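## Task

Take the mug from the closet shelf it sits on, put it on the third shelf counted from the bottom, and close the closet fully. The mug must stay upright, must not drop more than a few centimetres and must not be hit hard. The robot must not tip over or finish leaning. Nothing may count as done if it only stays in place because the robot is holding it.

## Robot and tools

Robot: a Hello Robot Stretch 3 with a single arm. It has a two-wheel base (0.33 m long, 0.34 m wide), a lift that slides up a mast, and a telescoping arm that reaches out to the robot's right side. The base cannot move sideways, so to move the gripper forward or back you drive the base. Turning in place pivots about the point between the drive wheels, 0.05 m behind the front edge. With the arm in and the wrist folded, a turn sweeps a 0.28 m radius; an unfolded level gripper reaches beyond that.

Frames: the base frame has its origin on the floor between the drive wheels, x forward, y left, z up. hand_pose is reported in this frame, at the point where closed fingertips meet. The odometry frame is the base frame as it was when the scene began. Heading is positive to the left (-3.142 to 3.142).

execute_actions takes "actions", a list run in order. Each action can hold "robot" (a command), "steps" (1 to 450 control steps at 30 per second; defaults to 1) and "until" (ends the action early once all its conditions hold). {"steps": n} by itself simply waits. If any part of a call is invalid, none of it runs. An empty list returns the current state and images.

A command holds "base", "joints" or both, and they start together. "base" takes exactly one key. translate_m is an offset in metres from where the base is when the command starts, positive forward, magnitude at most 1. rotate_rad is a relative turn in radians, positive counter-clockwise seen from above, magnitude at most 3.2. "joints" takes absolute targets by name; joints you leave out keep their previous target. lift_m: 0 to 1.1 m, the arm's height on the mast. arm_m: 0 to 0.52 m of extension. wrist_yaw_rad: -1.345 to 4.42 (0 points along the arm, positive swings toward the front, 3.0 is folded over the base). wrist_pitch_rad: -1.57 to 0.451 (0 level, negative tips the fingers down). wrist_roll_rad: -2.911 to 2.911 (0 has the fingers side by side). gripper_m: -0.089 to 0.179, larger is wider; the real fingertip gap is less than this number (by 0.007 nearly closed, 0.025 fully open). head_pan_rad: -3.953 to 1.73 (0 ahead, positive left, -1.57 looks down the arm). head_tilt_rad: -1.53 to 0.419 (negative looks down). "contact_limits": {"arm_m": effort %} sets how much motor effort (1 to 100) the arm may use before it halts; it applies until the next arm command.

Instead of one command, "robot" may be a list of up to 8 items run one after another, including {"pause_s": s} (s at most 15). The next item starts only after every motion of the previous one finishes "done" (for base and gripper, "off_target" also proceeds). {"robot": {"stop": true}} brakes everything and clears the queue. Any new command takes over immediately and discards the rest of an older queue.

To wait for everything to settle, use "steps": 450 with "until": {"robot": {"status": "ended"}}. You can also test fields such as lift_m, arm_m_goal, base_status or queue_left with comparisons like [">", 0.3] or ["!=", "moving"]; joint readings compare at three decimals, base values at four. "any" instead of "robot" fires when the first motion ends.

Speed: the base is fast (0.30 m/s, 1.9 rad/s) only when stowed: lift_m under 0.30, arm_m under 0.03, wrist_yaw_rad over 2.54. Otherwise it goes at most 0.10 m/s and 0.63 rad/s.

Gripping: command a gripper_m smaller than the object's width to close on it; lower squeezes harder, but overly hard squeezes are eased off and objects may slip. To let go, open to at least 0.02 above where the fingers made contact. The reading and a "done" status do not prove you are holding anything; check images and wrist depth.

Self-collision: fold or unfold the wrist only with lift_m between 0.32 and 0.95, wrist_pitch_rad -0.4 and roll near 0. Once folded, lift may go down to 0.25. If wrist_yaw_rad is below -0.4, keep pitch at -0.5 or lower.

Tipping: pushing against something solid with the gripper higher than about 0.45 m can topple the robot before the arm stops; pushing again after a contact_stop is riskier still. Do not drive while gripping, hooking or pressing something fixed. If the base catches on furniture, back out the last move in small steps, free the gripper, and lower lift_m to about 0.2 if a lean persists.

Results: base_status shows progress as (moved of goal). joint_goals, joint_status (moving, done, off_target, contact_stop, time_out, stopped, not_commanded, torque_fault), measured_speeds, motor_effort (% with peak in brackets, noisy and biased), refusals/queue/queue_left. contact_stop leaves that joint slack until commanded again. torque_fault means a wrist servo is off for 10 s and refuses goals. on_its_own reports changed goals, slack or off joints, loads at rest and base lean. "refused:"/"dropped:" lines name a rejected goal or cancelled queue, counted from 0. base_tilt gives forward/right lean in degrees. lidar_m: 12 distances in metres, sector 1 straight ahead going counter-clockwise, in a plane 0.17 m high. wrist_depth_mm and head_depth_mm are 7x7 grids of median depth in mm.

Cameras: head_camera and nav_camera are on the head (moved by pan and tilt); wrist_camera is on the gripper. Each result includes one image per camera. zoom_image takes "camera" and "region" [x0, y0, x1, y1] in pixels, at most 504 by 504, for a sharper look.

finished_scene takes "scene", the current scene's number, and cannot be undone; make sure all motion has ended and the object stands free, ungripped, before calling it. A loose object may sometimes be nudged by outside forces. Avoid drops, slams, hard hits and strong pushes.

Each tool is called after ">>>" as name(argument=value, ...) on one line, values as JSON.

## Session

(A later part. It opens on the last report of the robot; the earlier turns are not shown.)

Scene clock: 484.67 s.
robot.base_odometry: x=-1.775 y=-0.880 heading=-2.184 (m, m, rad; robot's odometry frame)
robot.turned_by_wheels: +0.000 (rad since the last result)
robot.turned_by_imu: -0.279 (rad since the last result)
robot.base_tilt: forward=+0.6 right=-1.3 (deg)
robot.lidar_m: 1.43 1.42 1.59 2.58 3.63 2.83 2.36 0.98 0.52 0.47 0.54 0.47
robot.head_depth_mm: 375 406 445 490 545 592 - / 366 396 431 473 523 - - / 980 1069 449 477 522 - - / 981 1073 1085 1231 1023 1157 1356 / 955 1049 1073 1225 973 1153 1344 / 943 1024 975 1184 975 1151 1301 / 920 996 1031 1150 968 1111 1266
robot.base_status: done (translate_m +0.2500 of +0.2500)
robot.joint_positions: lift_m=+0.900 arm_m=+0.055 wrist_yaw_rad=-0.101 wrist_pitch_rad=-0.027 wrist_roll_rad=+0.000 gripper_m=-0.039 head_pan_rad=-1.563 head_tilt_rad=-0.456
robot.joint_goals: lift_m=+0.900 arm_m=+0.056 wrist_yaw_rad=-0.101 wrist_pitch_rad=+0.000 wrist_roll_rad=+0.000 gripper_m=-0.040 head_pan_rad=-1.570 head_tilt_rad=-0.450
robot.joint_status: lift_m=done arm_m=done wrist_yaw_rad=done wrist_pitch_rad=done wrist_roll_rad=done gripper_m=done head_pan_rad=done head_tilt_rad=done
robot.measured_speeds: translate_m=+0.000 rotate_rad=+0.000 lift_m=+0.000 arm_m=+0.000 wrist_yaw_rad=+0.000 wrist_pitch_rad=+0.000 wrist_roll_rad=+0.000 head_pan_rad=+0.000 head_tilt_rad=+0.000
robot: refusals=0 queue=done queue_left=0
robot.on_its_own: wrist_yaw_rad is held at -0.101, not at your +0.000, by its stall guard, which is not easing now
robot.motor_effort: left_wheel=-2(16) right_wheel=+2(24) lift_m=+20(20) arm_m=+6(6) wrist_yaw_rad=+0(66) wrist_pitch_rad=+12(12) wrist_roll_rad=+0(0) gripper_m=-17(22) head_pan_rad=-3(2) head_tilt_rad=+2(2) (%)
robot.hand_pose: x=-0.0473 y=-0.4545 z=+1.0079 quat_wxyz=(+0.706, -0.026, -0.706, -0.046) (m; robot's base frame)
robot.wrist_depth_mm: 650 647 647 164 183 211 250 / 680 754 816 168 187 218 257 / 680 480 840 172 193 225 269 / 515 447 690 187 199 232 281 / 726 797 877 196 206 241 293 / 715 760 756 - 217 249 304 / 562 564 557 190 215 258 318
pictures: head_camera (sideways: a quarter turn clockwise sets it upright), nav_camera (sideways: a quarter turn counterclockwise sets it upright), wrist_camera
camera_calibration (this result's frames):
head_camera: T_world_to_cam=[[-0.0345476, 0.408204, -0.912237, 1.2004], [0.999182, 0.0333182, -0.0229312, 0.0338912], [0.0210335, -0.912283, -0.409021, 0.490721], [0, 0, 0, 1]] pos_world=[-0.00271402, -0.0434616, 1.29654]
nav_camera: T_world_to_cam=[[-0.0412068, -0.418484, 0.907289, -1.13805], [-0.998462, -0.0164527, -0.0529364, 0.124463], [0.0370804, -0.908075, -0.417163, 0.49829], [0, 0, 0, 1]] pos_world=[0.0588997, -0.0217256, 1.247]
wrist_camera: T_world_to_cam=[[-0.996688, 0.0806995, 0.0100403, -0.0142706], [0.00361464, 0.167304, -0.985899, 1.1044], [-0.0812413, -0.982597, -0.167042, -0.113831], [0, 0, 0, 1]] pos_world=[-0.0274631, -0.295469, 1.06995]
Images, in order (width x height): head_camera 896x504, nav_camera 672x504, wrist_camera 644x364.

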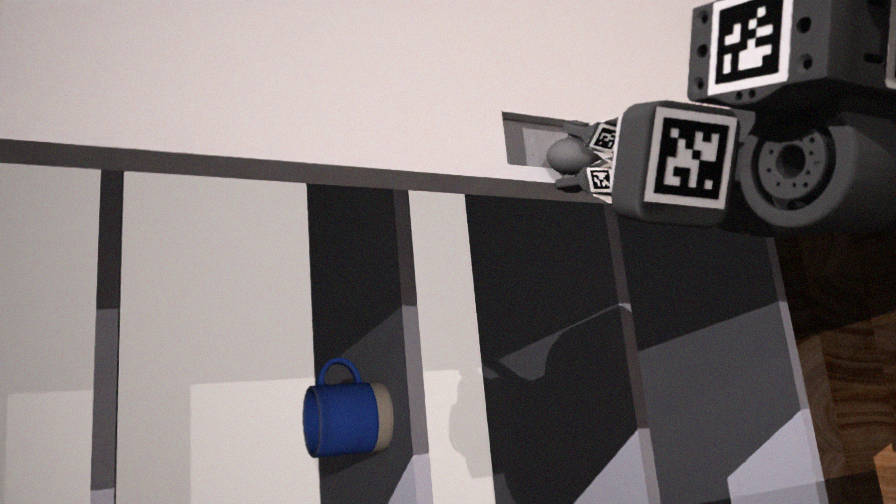

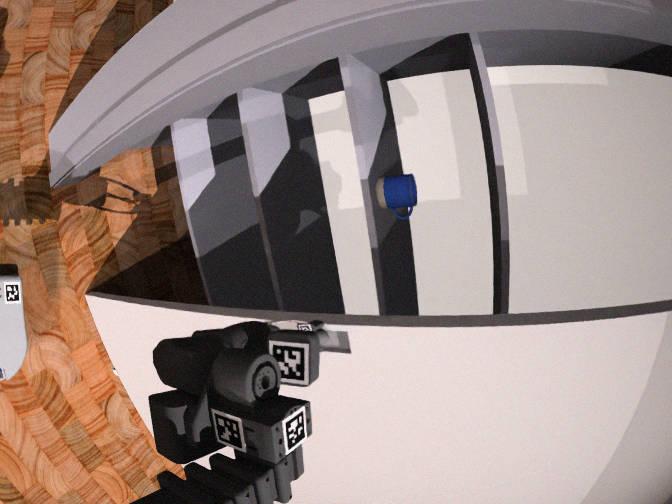

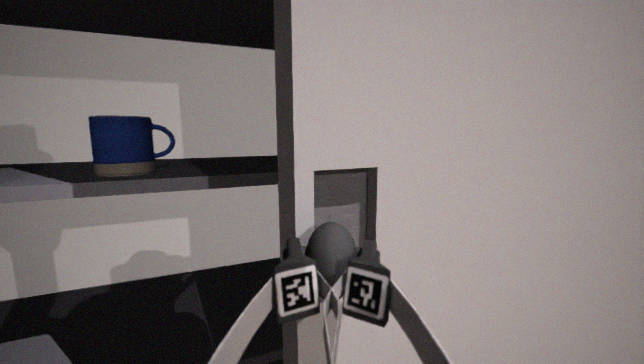

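>>> execute_actions(actions=[{"robot":{"base":{"rotate_rad":0.28},"joints":{"wrist_yaw_rad":0.0,"arm_m":0.056}},"steps":200,"until":{"robot":{"status":"ended"}}}])

Scene clock: 486.97 s.
robot.base_odometry: x=-1.775 y=-0.880 heading=-1.904 (m, m, rad; robot's odometry frame)
robot.turned_by_wheels: +0.280 (rad since the last result)
robot.turned_by_imu: +0.042 (rad since the last result)
robot.base_tilt: forward=+0.7 right=-1.3 (deg)
robot.lidar_m: 1.46 1.46 1.67 2.82 3.61 2.72 2.32 0.92 0.52 0.46 0.57 0.50
robot.head_depth_mm: 377 408 446 490 543 591 - / 369 399 435 476 525 578 - / 373 401 429 468 507 - - / 978 1077 1088 1232 1021 1160 1346 / 959 1049 1072 1218 1015 1154 1344 / 949 1033 837 1194 971 1155 1306 / 930 1010 1045 1166 966 1142 1300
robot.base_status: done (rotate_rad +0.2795 of +0.2800)
robot.joint_positions: lift_m=+0.900 arm_m=+0.055 wrist_yaw_rad=-0.024 wrist_pitch_rad=-0.027 wrist_roll_rad=+0.000 gripper_m=-0.039 head_pan_rad=-1.563 head_tilt_rad=-0.456
robot.joint_goals: lift_m=+0.900 arm_m=+0.056 wrist_yaw_rad=+0.000 wrist_pitch_rad=+0.000 wrist_roll_rad=+0.000 gripper_m=-0.040 head_pan_rad=-1.570 head_tilt_rad=-0.450
robot.joint_status: lift_m=done arm_m=done wrist_yaw_rad=off_target wrist_pitch_rad=done wrist_roll_rad=done gripper_m=done head_pan_rad=done head_tilt_rad=done
robot.measured_speeds: translate_m=+0.000 rotate_rad=+0.000 lift_m=+0.000 arm_m=+0.000 wrist_yaw_rad=+0.000 wrist_pitch_rad=+0.000 wrist_roll_rad=+0.000 head_pan_rad=+0.000 head_tilt_rad=+0.000
robot: refusals=0 queue=dropped queue_left=0
robot.on_its_own: wrist_yaw_rad is at rest, and its effort (+24) is outside its rest range (-12 to +12)
robot.motor_effort: left_wheel=-9(21) right_wheel=+13(18) lift_m=+20(20) arm_m=+6(6) wrist_yaw_rad=+24(63) wrist_pitch_rad=+12(12) wrist_roll_rad=+0(0) gripper_m=-19(21) head_pan_rad=-3(1) head_tilt_rad=+3(2) (%)
robot.hand_pose: x=-0.0275 y=-0.4558 z=+1.0079 quat_wxyz=(+0.707, +0.002, -0.707, -0.018) (m; robot's base frame)
robot.wrist_depth_mm: 633 649 656 161 172 189 209 / 732 766 811 164 177 195 216 / 727 742 840 169 182 200 223 / 519 489 692 183 189 207 230 / 762 801 871 190 194 212 239 / 722 758 747 - 202 219 248 / 559 565 561 191 202 227 258
pictures: head_camera (sideways: a quarter turn clockwise sets it upright), nav_camera (sideways: a quarter turn counterclockwise sets it upright), wrist_camera
camera_calibration (this result's frames):
head_camera: T_world_to_cam=[[-0.0345476, 0.408204, -0.912237, 1.2004], [0.999182, 0.0333183, -0.0229312, 0.0338912], [0.0210336, -0.912283, -0.409021, 0.490721], [0, 0, 0, 1]] pos_world=[-0.00271401, -0.0434616, 1.29654]
nav_camera: T_world_to_cam=[[-0.0412068, -0.418484, 0.907289, -1.13805], [-0.998462, -0.0164528, -0.0529364, 0.124463], [0.0370805, -0.908075, -0.417163, 0.498289], [0, 0, 0, 1]] pos_world=[0.0588997, -0.0217256, 1.247]
wrist_camera: T_world_to_cam=[[-0.999945, 0.00296302, 0.0100413, -0.029915], [-0.00940512, 0.167079, -0.985899, 1.10407], [-0.00459892, -0.985939, -0.167042, -0.112861], [0, 0, 0, 1]] pos_world=[-0.0200485, -0.295653, 1.06995]
Images, in order (width x height): head_camera 896x504, nav_camera 672x504, wrist_camera 644x364.

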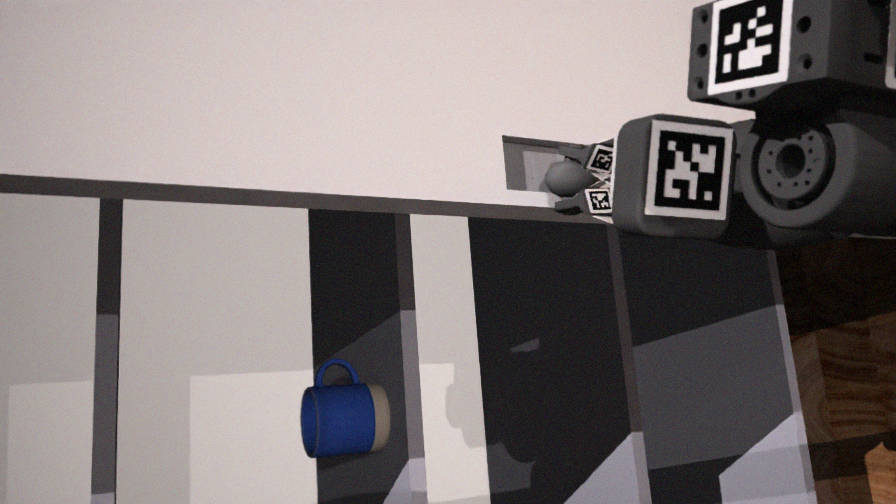

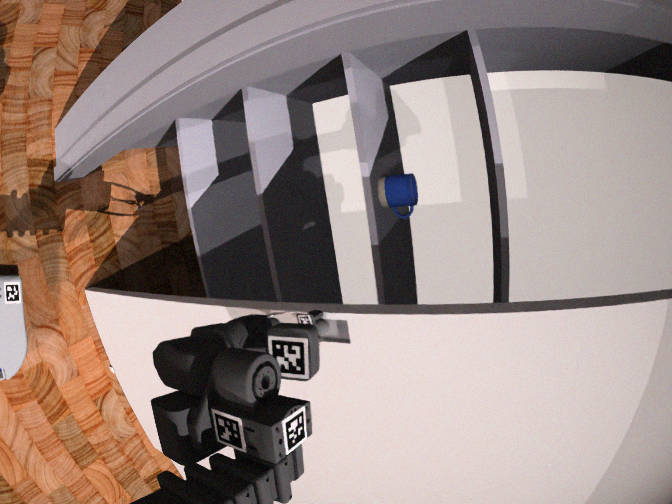

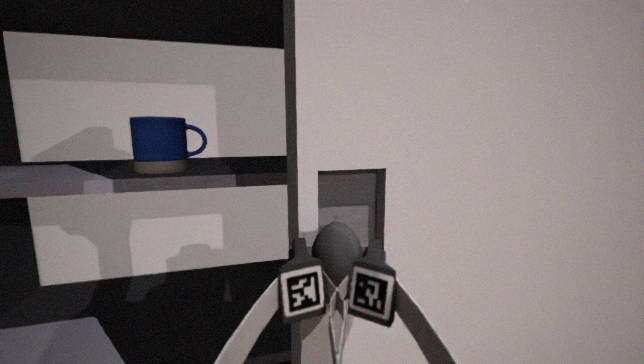

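>>> execute_actions(actions=[{"robot":[{"base":{"translate_m":-0.01}},{"joints":{"arm_m":0.0,"wrist_yaw_rad":0.0}},{"base":{"rotate_rad":0.26}}],"steps":300,"until":{"robot":{"status":"ended"}}}])

Scene clock: 491.90 s.
robot.base_odometry: x=-1.772 y=-0.871 heading=-1.644 (m, m, rad; robot's odometry frame)
robot.turned_by_wheels: +0.260 (rad since the last result)
robot.turned_by_imu: +0.256 (rad since the last result)
robot.base_tilt: forward=+0.8 right=-1.2 (deg)
robot.lidar_m: 1.47 1.51 2.04 3.21 3.34 2.41 2.30 0.65 0.46 0.46 0.50 0.59
robot.head_depth_mm: 954 1036 1012 450 490 527 572 / 957 1040 1087 1215 987 1170 600 / 951 1045 1085 1224 1024 - - / 956 1053 830 1228 1022 1177 1343 / 961 1058 1069 1221 1018 1155 1340 / 974 1057 1061 1215 1007 1152 1339 / 965 1038 967 1086 983 1081 1155
robot.base_status: done (rotate_rad +0.2599 of +0.2600)
robot.joint_positions: lift_m=+0.900 arm_m=+0.002 wrist_yaw_rad=-0.002 wrist_pitch_rad=-0.025 wrist_roll_rad=+0.000 gripper_m=-0.039 head_pan_rad=-1.563 head_tilt_rad=-0.456
robot.joint_goals: lift_m=+0.900 arm_m=+0.000 wrist_yaw_rad=+0.000 wrist_pitch_rad=+0.000 wrist_roll_rad=+0.000 gripper_m=-0.040 head_pan_rad=-1.570 head_tilt_rad=-0.450
robot.joint_status: lift_m=done arm_m=done wrist_yaw_rad=done wrist_pitch_rad=done wrist_roll_rad=done gripper_m=done head_pan_rad=done head_tilt_rad=done
robot.measured_speeds: translate_m=+0.000 rotate_rad=+0.000 lift_m=+0.000 arm_m=+0.000 wrist_yaw_rad=+0.000 wrist_pitch_rad=+0.000 wrist_roll_rad=+0.000 head_pan_rad=+0.000 head_tilt_rad=+0.000
robot: refusals=0 queue=done queue_left=0
robot.motor_effort: left_wheel=-2(11) right_wheel=+2(13) lift_m=+20(20) arm_m=-2(7) wrist_yaw_rad=+2(25) wrist_pitch_rad=+11(12) wrist_roll_rad=+0(0) gripper_m=-16(18) head_pan_rad=-2(3) head_tilt_rad=+2(2) (%)
robot.hand_pose: x=-0.0219 y=-0.4030 z=+1.0084 quat_wxyz=(+0.707, +0.009, -0.707, -0.010) (m; robot's base frame)
robot.wrist_depth_mm: 460 587 645 650 656 187 186 / 459 669 891 885 874 191 190 / 461 676 915 908 916 196 195 / 462 580 731 927 935 210 200 / 469 681 969 955 949 215 205 / 466 665 759 - 748 213 211 / 466 597 627 924 589 217 216
pictures: head_camera (sideways: a quarter turn clockwise sets it upright), nav_camera (sideways: a quarter turn counterclockwise sets it upright), wrist_camera
camera_calibration (this result's frames):
head_camera: T_world_to_cam=[[-0.0345475, 0.408193, -0.912242, 1.20041], [0.999182, 0.0333178, -0.0229315, 0.0338916], [0.0210334, -0.912288, -0.40901, 0.490707], [0, 0, 0, 1]] pos_world=[-0.00271402, -0.0434617, 1.29654]
nav_camera: T_world_to_cam=[[-0.0412069, -0.418473, 0.907294, -1.13806], [-0.998462, -0.0164532, -0.0529363, 0.124463], [0.0370803, -0.90808, -0.417152, 0.498275], [0, 0, 0, 1]] pos_world=[0.0588997, -0.0217263, 1.247]
wrist_camera: T_world_to_cam=[[-0.999774, -0.0187432, 0.0100775, -0.0333058], [-0.0130342, 0.165005, -0.986207, 1.09517], [0.0168218, -0.986115, -0.165212, -0.0621574], [0, 0, 0, 1]] pos_world=[-0.0179781, -0.242626, 1.07013]
Images, in order (width x height): head_camera 896x504, nav_camera 672x504, wrist_camera 644x364.

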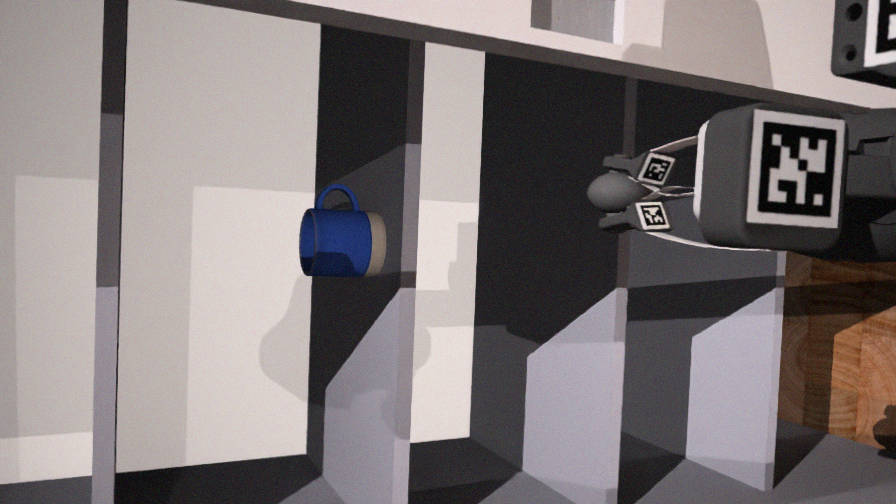

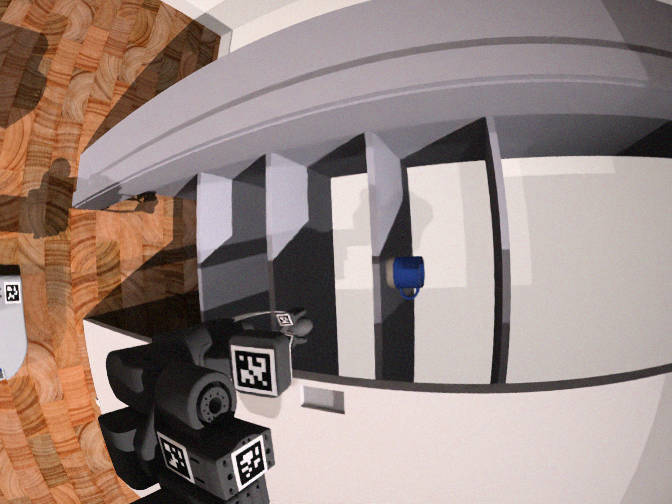

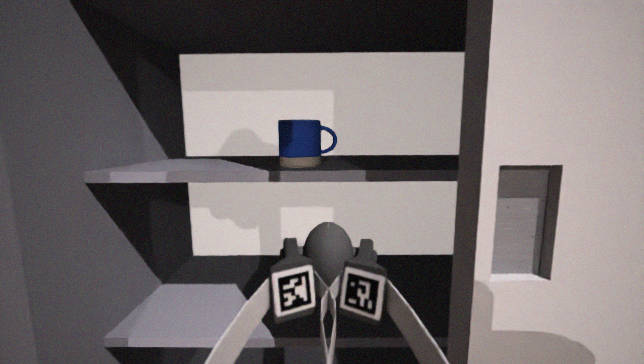

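>>> execute_actions(actions=[{"robot":[{"base":{"translate_m":-0.135},"joints":{"wrist_roll_rad":1.57}},{"joints":{"arm_m":0.03}}],"steps":300,"until":{"robot":{"status":"ended"}}}])

Scene clock: 498.67 s.
robot.base_odometry: x=-1.762 y=-0.736 heading=-1.644 (m, m, rad; robot's odometry frame)
robot.turned_by_wheels: +0.000 (rad since the last result)
robot.turned_by_imu: +0.001 (rad since the last result)
robot.base_tilt: forward=+0.7 right=-1.2 (deg)
robot.lidar_m: 1.60 1.65 2.21 3.18 3.13 2.28 2.17 0.65 0.47 0.45 0.61 0.59
robot.head_depth_mm: 345 372 402 437 481 528 - / 347 373 404 440 483 534 - / 348 375 406 442 486 529 - / 950 1045 990 784 938 1090 - / 962 1061 847 1217 1011 1152 1335 / 975 1064 968 1227 1009 1146 1369 / 980 1072 1048 1236 1008 1145 1355
robot.base_status: done (translate_m -0.1350 of -0.1350)
robot.joint_positions: lift_m=+0.900 arm_m=+0.030 wrist_yaw_rad=-0.002 wrist_pitch_rad=-0.025 wrist_roll_rad=+1.568 gripper_m=-0.039 head_pan_rad=-1.563 head_tilt_rad=-0.456
robot.joint_goals: lift_m=+0.900 arm_m=+0.030 wrist_yaw_rad=+0.000 wrist_pitch_rad=+0.000 wrist_roll_rad=+1.570 gripper_m=-0.040 head_pan_rad=-1.570 head_tilt_rad=-0.450
robot.joint_status: lift_m=done arm_m=done wrist_yaw_rad=done wrist_pitch_rad=done wrist_roll_rad=done gripper_m=done head_pan_rad=done head_tilt_rad=done
robot.measured_speeds: translate_m=+0.000 rotate_rad=+0.000 lift_m=+0.000 arm_m=+0.000 wrist_yaw_rad=+0.000 wrist_pitch_rad=+0.000 wrist_roll_rad=+0.000 head_pan_rad=+0.000 head_tilt_rad=+0.000
robot: refusals=0 queue=done queue_left=0
robot.motor_effort: left_wheel=-2(9) right_wheel=+2(3) lift_m=+21(20) arm_m=+3(4) wrist_yaw_rad=+2(2) wrist_pitch_rad=+11(11) wrist_roll_rad=+1(2) gripper_m=-15(16) head_pan_rad=-2(3) head_tilt_rad=+3(3) (%)
robot.hand_pose: x=-0.0218 y=-0.4302 z=+1.0082 quat_wxyz=(+0.002, -0.001, -1.000, -0.013) (m; robot's base frame)
robot.wrist_depth_mm: 169 168 168 168 168 167 167 / 173 172 172 171 171 171 170 / 176 176 176 175 174 175 174 / 179 179 179 179 178 179 177 / 184 184 184 193 182 181 181 / 188 188 187 - 186 186 185 / 964 863 832 918 883 656 680
pictures: head_camera (sideways: a quarter turn clockwise sets it upright), nav_camera (sideways: a quarter turn counterclockwise sets it upright), wrist_camera
camera_calibration (this result's frames):
head_camera: T_world_to_cam=[[-0.0345475, 0.408193, -0.912242, 1.20041], [0.999182, 0.0333178, -0.0229315, 0.0338916], [0.0210334, -0.912288, -0.40901, 0.490707], [0, 0, 0, 1]] pos_world=[-0.00271402, -0.0434617, 1.29654]
nav_camera: T_world_to_cam=[[-0.0412069, -0.418473, 0.907294, -1.13806], [-0.998462, -0.0164532, -0.0529363, 0.124463], [0.0370803, -0.90808, -0.417152, 0.498275], [0, 0, 0, 1]] pos_world=[0.0588997, -0.0217263, 1.247]
wrist_camera: T_world_to_cam=[[-0.0133908, 0.005475, -0.999895, 1.01646], [0.990364, 0.137923, -0.012508, 0.128008], [0.13784, -0.990428, -0.00726914, -0.247503], [0, 0, 0, 1]] pos_world=[-0.0790475, -0.268354, 1.01616]
Images, in order (width x height): head_camera 896x504, nav_camera 672x504, wrist_camera 644x364.

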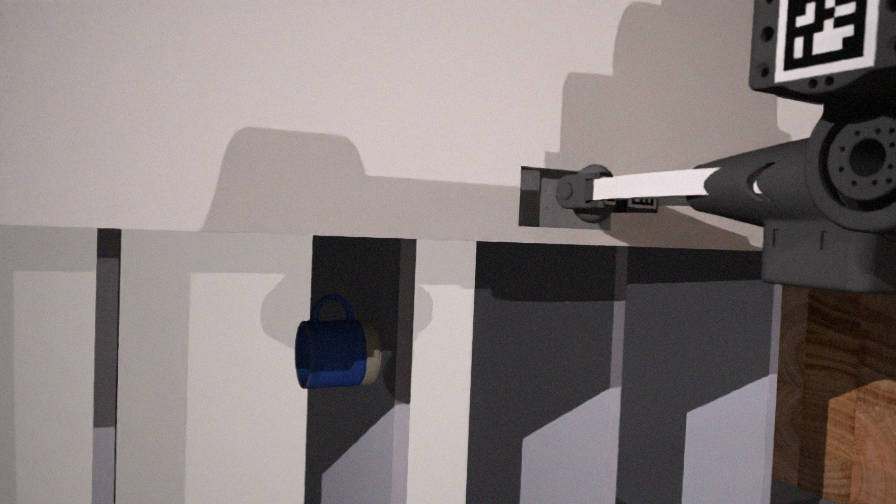

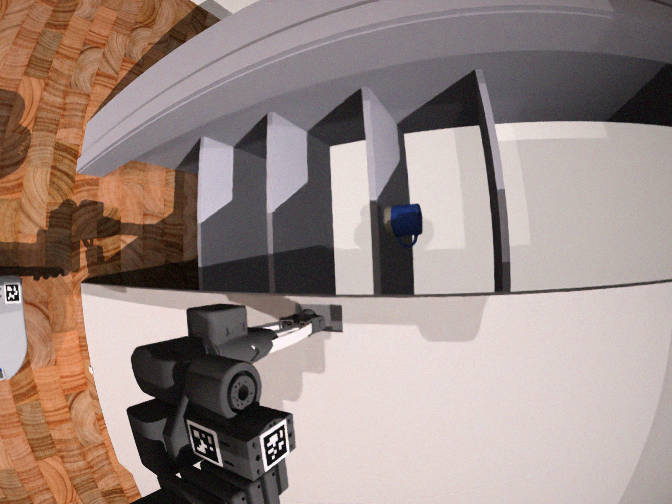

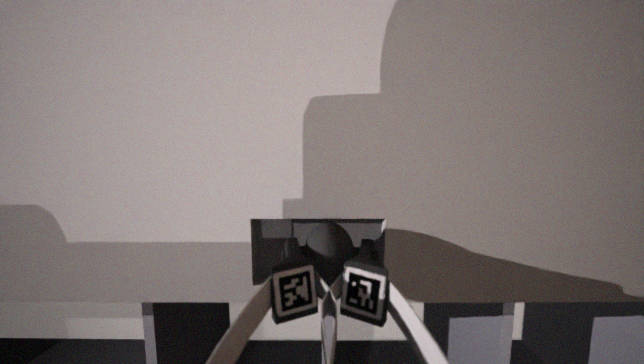

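>>> execute_actions(actions=[{"robot":[{"joints":{"arm_m":0.048}},{"base":{"translate_m":0.08}}],"steps":300,"until":{"robot":{"status":"ended"}}}])

Scene clock: 502.10 s.
robot.base_odometry: x=-1.768 y=-0.816 heading=-1.644 (m, m, rad; robot's odometry frame)
robot.turned_by_wheels: +0.000 (rad since the last result)
robot.turned_by_imu: -0.123 (rad since the last result)
robot.base_tilt: forward=+0.8 right=-1.4 (deg)
robot.lidar_m: 1.54 1.56 1.92 3.60 3.21 2.44 2.22 0.75 0.48 0.45 0.61 0.55
robot.head_depth_mm: 356 384 417 455 502 547 - / 353 381 414 452 498 547 - / 350 378 409 447 490 531 - / 948 1042 997 790 942 1125 - / 951 1047 1077 1224 980 1161 1341 / 944 1036 798 1199 975 1152 1341 / 944 1029 1056 1190 968 1148 1300
robot.base_status: done (translate_m +0.0800 of +0.0800)
robot.joint_positions: lift_m=+0.900 arm_m=+0.047 wrist_yaw_rad=-0.007 wrist_pitch_rad=-0.030 wrist_roll_rad=+1.568 gripper_m=-0.039 head_pan_rad=-1.563 head_tilt_rad=-0.455
robot.joint_goals: lift_m=+0.900 arm_m=+0.048 wrist_yaw_rad=+0.000 wrist_pitch_rad=+0.000 wrist_roll_rad=+1.570 gripper_m=-0.040 head_pan_rad=-1.570 head_tilt_rad=-0.450
robot.joint_status: lift_m=done arm_m=done wrist_yaw_rad=done wrist_pitch_rad=done wrist_roll_rad=done gripper_m=done head_pan_rad=done head_tilt_rad=done
robot.measured_speeds: translate_m=+0.000 rotate_rad=+0.000 lift_m=+0.000 arm_m=+0.000 wrist_yaw_rad=+0.000 wrist_pitch_rad=+0.000 wrist_roll_rad=+0.000 head_pan_rad=+0.000 head_tilt_rad=+0.000
robot: refusals=0 queue=done queue_left=0
robot.motor_effort: left_wheel=-1(8) right_wheel=+3(5) lift_m=+20(20) arm_m=+12(14) wrist_yaw_rad=+6(9) wrist_pitch_rad=+13(14) wrist_roll_rad=+1(1) gripper_m=-15(16) head_pan_rad=-2(1) head_tilt_rad=+2(3) (%)
robot.hand_pose: x=-0.0232 y=-0.4470 z=+1.0069 quat_wxyz=(+0.002, -0.004, -1.000, -0.015) (m; robot's base frame)
robot.wrist_depth_mm: 172 172 172 171 172 172 171 / 172 172 172 171 172 172 171 / 172 171 172 171 171 171 172 / 171 172 171 171 171 171 171 / 171 171 171 182 171 171 171 / 171 171 171 - 171 171 170 / 900 617 845 895 885 586 684
pictures: head_camera (sideways: a quarter turn clockwise sets it upright), nav_camera (sideways: a quarter turn counterclockwise sets it upright), wrist_camera
camera_calibration (this result's frames):
head_camera: T_world_to_cam=[[-0.0345268, 0.407427, -0.912585, 1.20086], [0.999183, 0.0332617, -0.0229534, 0.03392], [0.0210023, -0.912632, -0.408243, 0.489709], [0, 0, 0, 1]] pos_world=[-0.00271559, -0.0434658, 1.29658]
nav_camera: T_world_to_cam=[[-0.0412279, -0.417709, 0.907645, -1.13852], [-0.998463, -0.0164609, -0.0529286, 0.124453], [0.0370495, -0.908432, -0.416388, 0.497282], [0, 0, 0, 1]] pos_world=[0.0588992, -0.0217744, 1.24702]
wrist_camera: T_world_to_cam=[[-0.0131304, 0.0105752, -0.999858, 1.0175], [0.991091, 0.13268, -0.011612, 0.128432], [0.132539, -0.991102, -0.0122231, -0.259398], [0, 0, 0, 1]] pos_world=[-0.0795476, -0.284891, 1.01568]
Images, in order (width x height): head_camera 896x504, nav_camera 672x504, wrist_camera 644x364.

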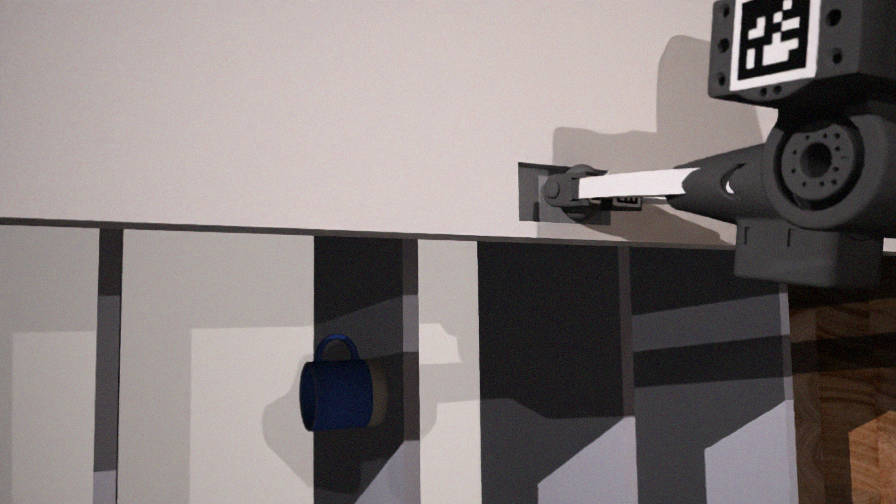

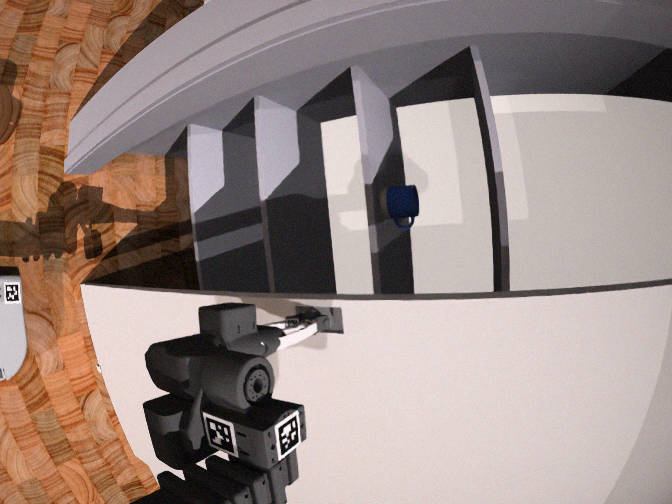

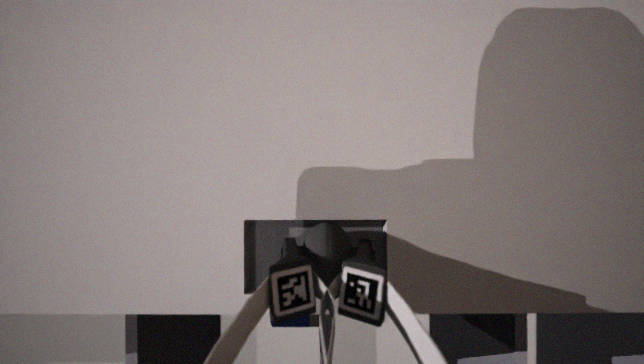

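>>> execute_actions(actions=[{"robot":[{"base":{"translate_m":-0.015}},{"joints":{"arm_m":0.0}},{"base":{"rotate_rad":0.125},"joints":{"wrist_yaw_rad":1.57}},{"base":{"translate_m":0.6}},{"base":{"rotate_rad":-1.571},"joints":{"head_pan_rad":-0.9,"head_tilt_rad":-0.4}},{"joints":{"arm_m":0.48}}],"steps":450,"until":{"robot":{"status":"ended"}}},{"steps":450,"until":{"robot":{"status":"ended"}}}])

Scene clock: 524.00 s.
robot.base_odometry: x=-1.736 y=-1.400 heading=-3.090 (m, m, rad; robot's odometry frame)
robot.turned_by_wheels: -1.446 (rad since the last result)
robot.turned_by_imu: -1.415 (rad since the last result)
robot.base_tilt: forward=+0.8 right=-1.2 (deg)
robot.lidar_m: 0.41 1.19 1.00 0.96 0.99 1.34 3.51 3.35 2.93 1.76 0.77 0.43
robot.head_depth_mm: 793 883 993 1125 1338 1625 1438 / 681 747 828 920 1049 1209 1357 / 644 694 740 807 876 969 1115 / 1506 1600 1503 1525 1587 1716 1393 / 1358 1443 1312 1517 1453 1603 1426 / 1236 1300 1293 1409 1145 1251 1423 / 1135 1185 1197 1302 1033 1158 1048
robot.base_status: done (rotate_rad -1.5709 of -1.5710)
robot.joint_positions: lift_m=+0.900 arm_m=+0.480 wrist_yaw_rad=+1.568 wrist_pitch_rad=-0.025 wrist_roll_rad=+1.569 gripper_m=-0.039 head_pan_rad=-0.907 head_tilt_rad=-0.408
robot.joint_goals: lift_m=+0.900 arm_m=+0.480 wrist_yaw_rad=+1.570 wrist_pitch_rad=+0.000 wrist_roll_rad=+1.570 gripper_m=-0.040 head_pan_rad=-0.900 head_tilt_rad=-0.400
robot.joint_status: lift_m=done arm_m=done wrist_yaw_rad=done wrist_pitch_rad=done wrist_roll_rad=done gripper_m=done head_pan_rad=done head_tilt_rad=done
robot.measured_speeds: translate_m=+0.000 rotate_rad=+0.000 lift_m=+0.000 arm_m=+0.000 wrist_yaw_rad=+0.000 wrist_pitch_rad=+0.000 wrist_roll_rad=+0.000 head_pan_rad=+0.000 head_tilt_rad=+0.000
robot: refusals=0 queue=done queue_left=0
robot.motor_effort: left_wheel=+2(9) right_wheel=-2(12) lift_m=+20(20) arm_m=+3(13) wrist_yaw_rad=+2(36) wrist_pitch_rad=+11(13) wrist_roll_rad=+1(1) gripper_m=-15(15) head_pan_rad=+2(27) head_tilt_rad=+4(9) (%)
robot.hand_pose: x=+0.2342 y=-0.6253 z=+1.0082 quat_wxyz=(+0.010, +0.706, -0.708, -0.008) (m; robot's base frame)
robot.wrist_depth_mm: 343 344 343 342 342 339 338 / 351 353 350 348 350 349 348 / 361 357 357 355 357 357 351 / 370 366 367 377 363 364 690 / - - 959 - - - 797 / - - 961 - 902 - - / 883 910 853 845 813 872 805
pictures: head_camera (sideways: a quarter turn clockwise sets it upright), nav_camera (sideways: a quarter turn counterclockwise sets it upright), wrist_camera
camera_calibration (this result's frames):
head_camera: T_world_to_cam=[[-0.249337, 0.267573, -0.930718, 1.22583], [0.771893, 0.635294, -0.024147, 0.036862], [0.584818, -0.724435, -0.36494, 0.429918], [0, 0, 0, 1]] pos_world=[0.0257677, -0.0399696, 1.29869]
nav_camera: T_world_to_cam=[[0.195739, -0.322126, 0.92624, -1.16423], [-0.779369, -0.624366, -0.0524398, 0.122484], [0.595205, -0.711619, -0.373268, 0.437764], [0, 0, 0, 1]] pos_world=[0.0627857, 0.0129667, 1.24818]
wrist_camera: T_world_to_cam=[[-0.00553822, -0.0128117, -0.999903, 1.00768], [-0.137085, 0.990487, -0.0119318, 0.697936], [0.990544, 0.137005, -0.00724182, 0.0292727], [0, 0, 0, 1]] pos_world=[0.0722612, -0.682398, 1.01612]
Images, in order (width x height): head_camera 896x504, nav_camera 672x504, wrist_camera 644x364.

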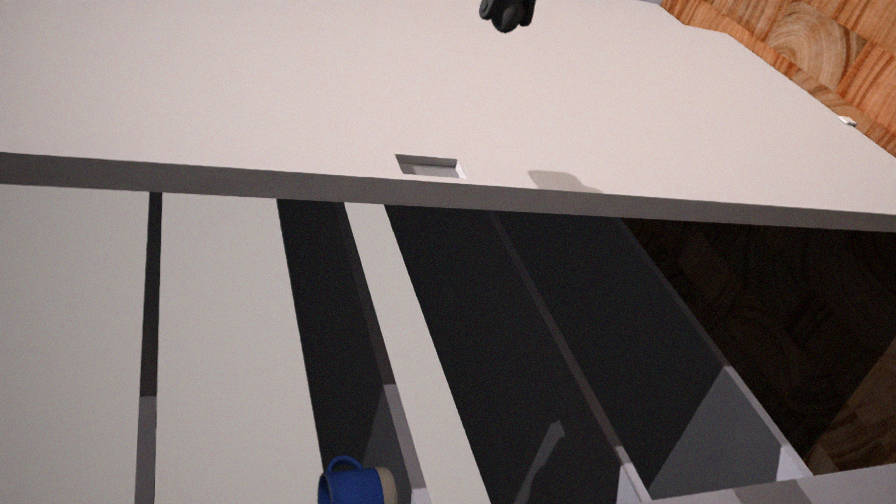

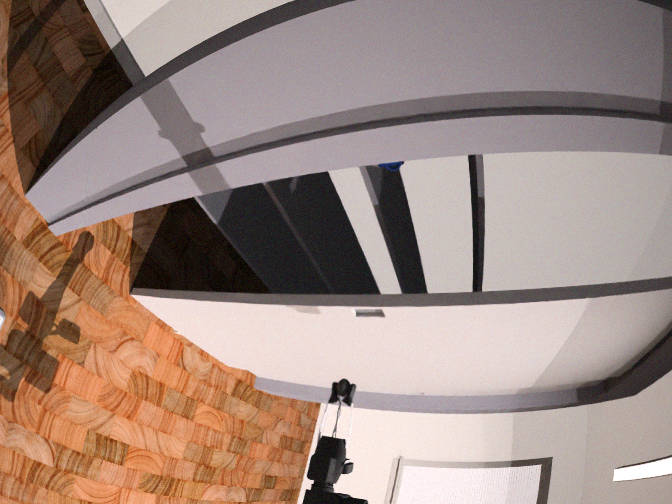

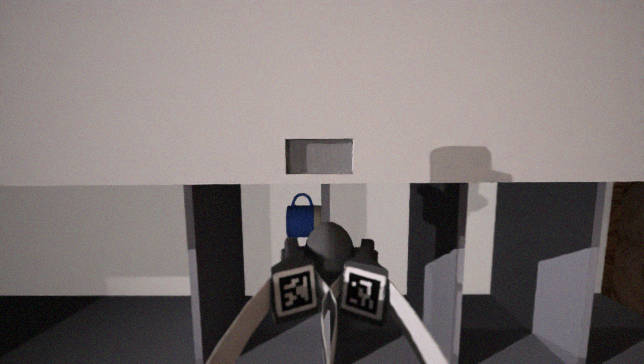

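>>> execute_actions(actions=[{"robot":{"base":{"translate_m":0.15},"joints":{"arm_m":0.515}},"steps":300,"until":{"robot":{"status":"ended"}}}])

Scene clock: 527.17 s.
robot.base_odometry: x=-1.885 y=-1.408 heading=-3.090 (m, m, rad; robot's odometry frame)
robot.turned_by_wheels: +0.000 (rad since the last result)
robot.turned_by_imu: +0.000 (rad since the last result)
robot.base_tilt: forward=+0.7 right=-1.3 (deg)
robot.lidar_m: 0.26 1.03 1.00 0.96 0.99 1.34 3.52 3.49 2.93 1.17 0.69 0.27
robot.head_depth_mm: 558 591 637 716 839 1013 1293 / 1663 1802 1547 1447 1476 837 931 / 1466 1576 1348 1532 1467 1671 1439 / 1313 1395 1317 1425 1209 1305 1430 / 1177 1249 1275 1270 1048 1212 1349 / 1103 1169 1202 292 308 332 360 / - - - - 287 307 334
robot.base_status: done (translate_m +0.1500 of +0.1500)
robot.joint_positions: lift_m=+0.900 arm_m=+0.515 wrist_yaw_rad=+1.568 wrist_pitch_rad=-0.025 wrist_roll_rad=+1.569 gripper_m=-0.039 head_pan_rad=-0.907 head_tilt_rad=-0.408
robot.joint_goals: lift_m=+0.900 arm_m=+0.515 wrist_yaw_rad=+1.570 wrist_pitch_rad=+0.000 wrist_roll_rad=+1.570 gripper_m=-0.040 head_pan_rad=-0.900 head_tilt_rad=-0.400
robot.joint_status: lift_m=done arm_m=done wrist_yaw_rad=done wrist_pitch_rad=done wrist_roll_rad=done gripper_m=done head_pan_rad=done head_tilt_rad=done
robot.measured_speeds: translate_m=+0.000 rotate_rad=+0.000 lift_m=+0.000 arm_m=+0.000 wrist_yaw_rad=+0.000 wrist_pitch_rad=+0.000 wrist_roll_rad=+0.000 head_pan_rad=+0.000 head_tilt_rad=+0.000
robot: refusals=0 queue=done queue_left=0
robot.motor_effort: left_wheel=+2(7) right_wheel=-1(5) lift_m=+20(20) arm_m=+3(3) wrist_yaw_rad=+2(2) wrist_pitch_rad=+11(11) wrist_roll_rad=+1(0) gripper_m=-15(15) head_pan_rad=+2(2) head_tilt_rad=+3(3) (%)
robot.hand_pose: x=+0.2342 y=-0.6603 z=+1.0082 quat_wxyz=(+0.010, +0.706, -0.708, -0.008) (m; robot's base frame)
robot.wrist_depth_mm: 204 204 203 203 204 203 202 / 208 209 207 207 208 207 207 / 213 214 212 212 212 212 210 / 217 217 217 217 217 216 216 / 223 222 223 232 220 220 221 / - 972 907 - 888 841 667 / 967 920 830 908 845 852 683
pictures: head_camera (sideways: a quarter turn clockwise sets it upright), nav_camera (sideways: a quarter turn counterclockwise sets it upright), wrist_camera
camera_calibration (this result's frames):
head_camera: T_world_to_cam=[[-0.249333, 0.267568, -0.93072, 1.22583], [0.771893, 0.635294, -0.0241472, 0.0368622], [0.58482, -0.724437, -0.364933, 0.429909], [0, 0, 0, 1]] pos_world=[0.0257677, -0.0399696, 1.29869]
nav_camera: T_world_to_cam=[[0.195735, -0.322121, 0.926243, -1.16423], [-0.779369, -0.624367, -0.0524397, 0.122484], [0.595207, -0.711621, -0.373261, 0.437755], [0, 0, 0, 1]] pos_world=[0.0627859, 0.0129664, 1.24818]
wrist_camera: T_world_to_cam=[[-0.0055382, -0.0128117, -0.999903, 1.00723], [-0.137086, 0.990487, -0.0119318, 0.732606], [0.990544, 0.137006, -0.00724182, 0.0340688], [0, 0, 0, 1]] pos_world=[0.0722613, -0.7174, 1.01612]
Images, in order (width x height): head_camera 896x504, nav_camera 672x504, wrist_camera 644x364.

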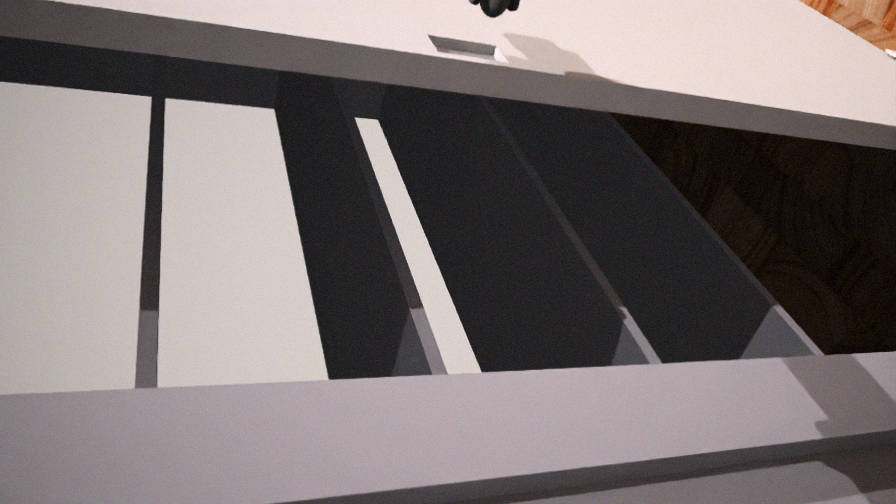

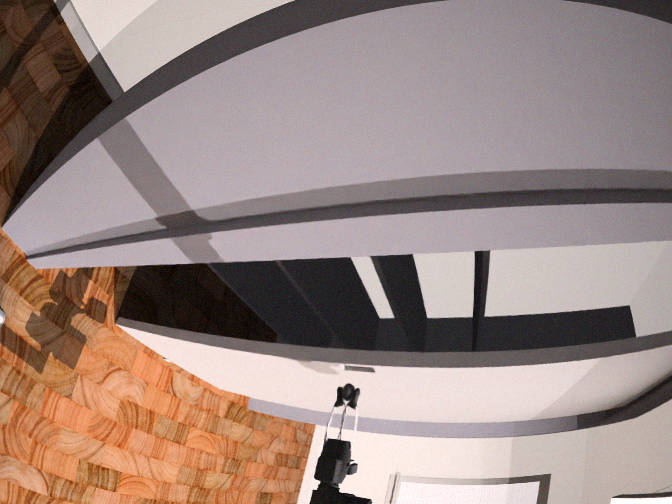

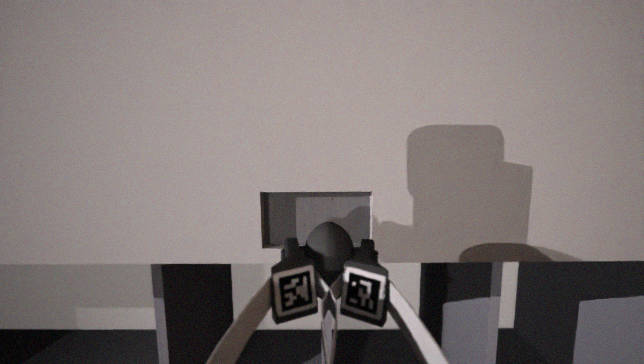

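>>> execute_actions(actions=[{"robot":[{"base":{"translate_m":0.062}},{"joints":{"arm_m":0.40},"contact_limits":{"arm_m":25}}],"steps":300,"until":{"robot":{"status":"ended"}}}])

Scene clock: 531.80 s.
robot.base_odometry: x=-1.947 y=-1.411 heading=-3.091 (m, m, rad; robot's odometry frame)
robot.turned_by_wheels: -0.001 (rad since the last result)
robot.turned_by_imu: -0.024 (rad since the last result)
robot.base_tilt: forward=+0.7 right=-1.2 (deg)
robot.lidar_m: 0.20 0.96 1.02 0.96 0.99 1.31 3.22 3.56 2.96 1.01 0.27 0.21
robot.head_depth_mm: 454 478 515 573 684 833 1074 / 1639 1760 1529 1449 623 675 746 / 1424 1534 1336 1532 1412 1620 1435 / 1262 1346 1324 1353 1103 1262 1394 / - - - - - 289 304 / - - - - - - 287 / - - - - - - -
robot.base_status: done (translate_m +0.0620 of +0.0620)
robot.joint_positions: lift_m=+0.900 arm_m=+0.401 wrist_yaw_rad=+1.541 wrist_pitch_rad=-0.026 wrist_roll_rad=+1.569 gripper_m=-0.039 head_pan_rad=-0.907 head_tilt_rad=-0.408
robot.joint_goals: lift_m=+0.900 arm_m=+0.400 wrist_yaw_rad=+1.570 wrist_pitch_rad=+0.000 wrist_roll_rad=+1.570 gripper_m=-0.040 head_pan_rad=-0.900 head_tilt_rad=-0.400
robot.joint_status: lift_m=done arm_m=done wrist_yaw_rad=done wrist_pitch_rad=done wrist_roll_rad=done gripper_m=done head_pan_rad=done head_tilt_rad=done
robot.measured_speeds: translate_m=+0.000 rotate_rad=+0.000 lift_m=+0.000 arm_m=+0.000 wrist_yaw_rad=+0.000 wrist_pitch_rad=+0.000 wrist_roll_rad=+0.000 head_pan_rad=+0.000 head_tilt_rad=+0.000
robot: refusals=0 queue=done queue_left=0
robot.on_its_own: left_wheel is at rest, and its effort (-19) is outside its rest range (-18 to +18); right_wheel is at rest, and its effort (+25) is outside its rest range (-18 to +18); wrist_yaw_rad is at rest, and its effort (+29) is outside its rest range (-12 to +12)
robot.motor_effort: left_wheel=-19(34) right_wheel=+25(41) lift_m=+20(21) arm_m=-5(7) wrist_yaw_rad=+29(61) wrist_pitch_rad=+12(12) wrist_roll_rad=+1(1) gripper_m=-15(16) head_pan_rad=+2(3) head_tilt_rad=+4(4) (%)
robot.contact_limits: arm_m 25 (drawing in: default 18, maximum 30; extending or still: default 25, maximum 41)
robot.hand_pose: x=+0.2340 y=-0.5531 z=+1.0079 quat_wxyz=(+0.010, +0.696, -0.718, -0.009) (m; robot's base frame)
robot.wrist_depth_mm: 163 162 162 162 162 161 162 / 165 164 164 164 165 164 164 / 167 167 166 166 166 166 166 / 169 169 168 168 168 168 168 / 171 171 172 181 170 170 170 / 174 172 173 - 172 172 172 / 856 605 759 801 807 592 682
pictures: head_camera (sideways: a quarter turn clockwise sets it upright), nav_camera (sideways: a quarter turn counterclockwise sets it upright), wrist_camera
camera_calibration (this result's frames):
head_camera: T_world_to_cam=[[-0.249123, 0.26725, -0.930868, 1.22602], [0.771846, 0.63535, -0.0241573, 0.0368756], [0.584971, -0.724505, -0.364557, 0.429418], [0, 0, 0, 1]] pos_world=[0.0257718, -0.039969, 1.2987]
nav_camera: T_world_to_cam=[[0.195531, -0.32181, 0.926394, -1.16443], [-0.779305, -0.624448, -0.052435, 0.122477], [0.595359, -0.711691, -0.372886, 0.437266], [0, 0, 0, 1]] pos_world=[0.0627983, 0.012954, 1.24819]
wrist_camera: T_world_to_cam=[[-0.00703063, -0.0123394, -0.999899, 1.00892], [-0.10994, 0.993872, -0.011492, 0.621519], [0.993913, 0.109848, -0.00834414, 0.00483312], [0, 0, 0, 1]] pos_world=[0.0706195, -0.605792, 1.016]
Images, in order (width x height): head_camera 896x504, nav_camera 672x504, wrist_camera 644x364.

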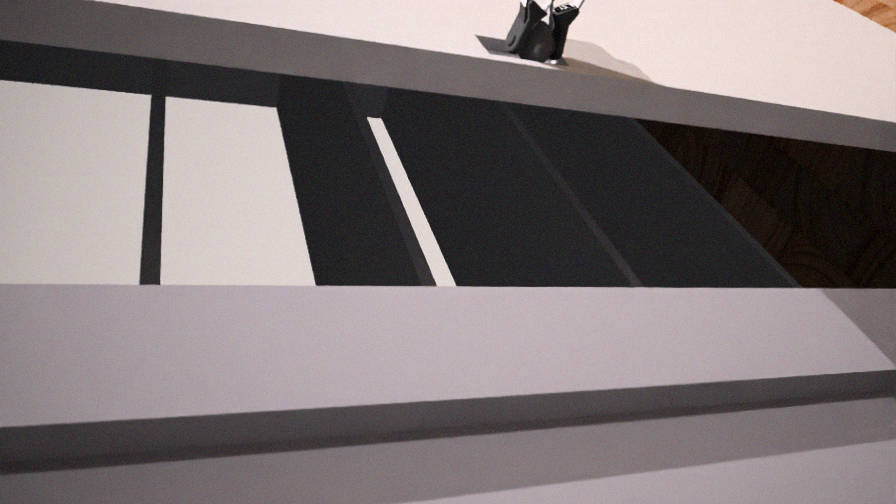

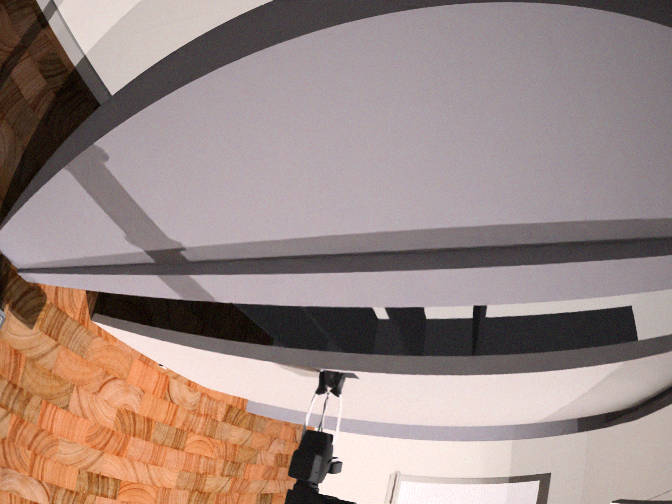

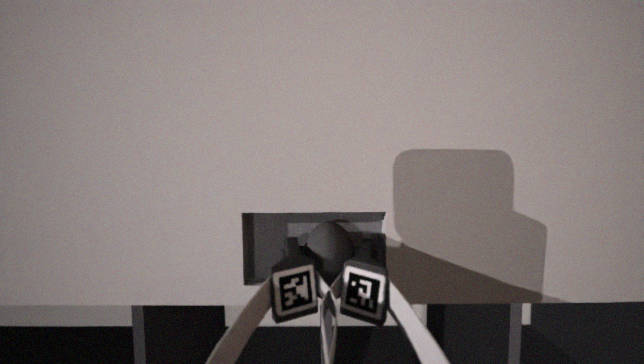

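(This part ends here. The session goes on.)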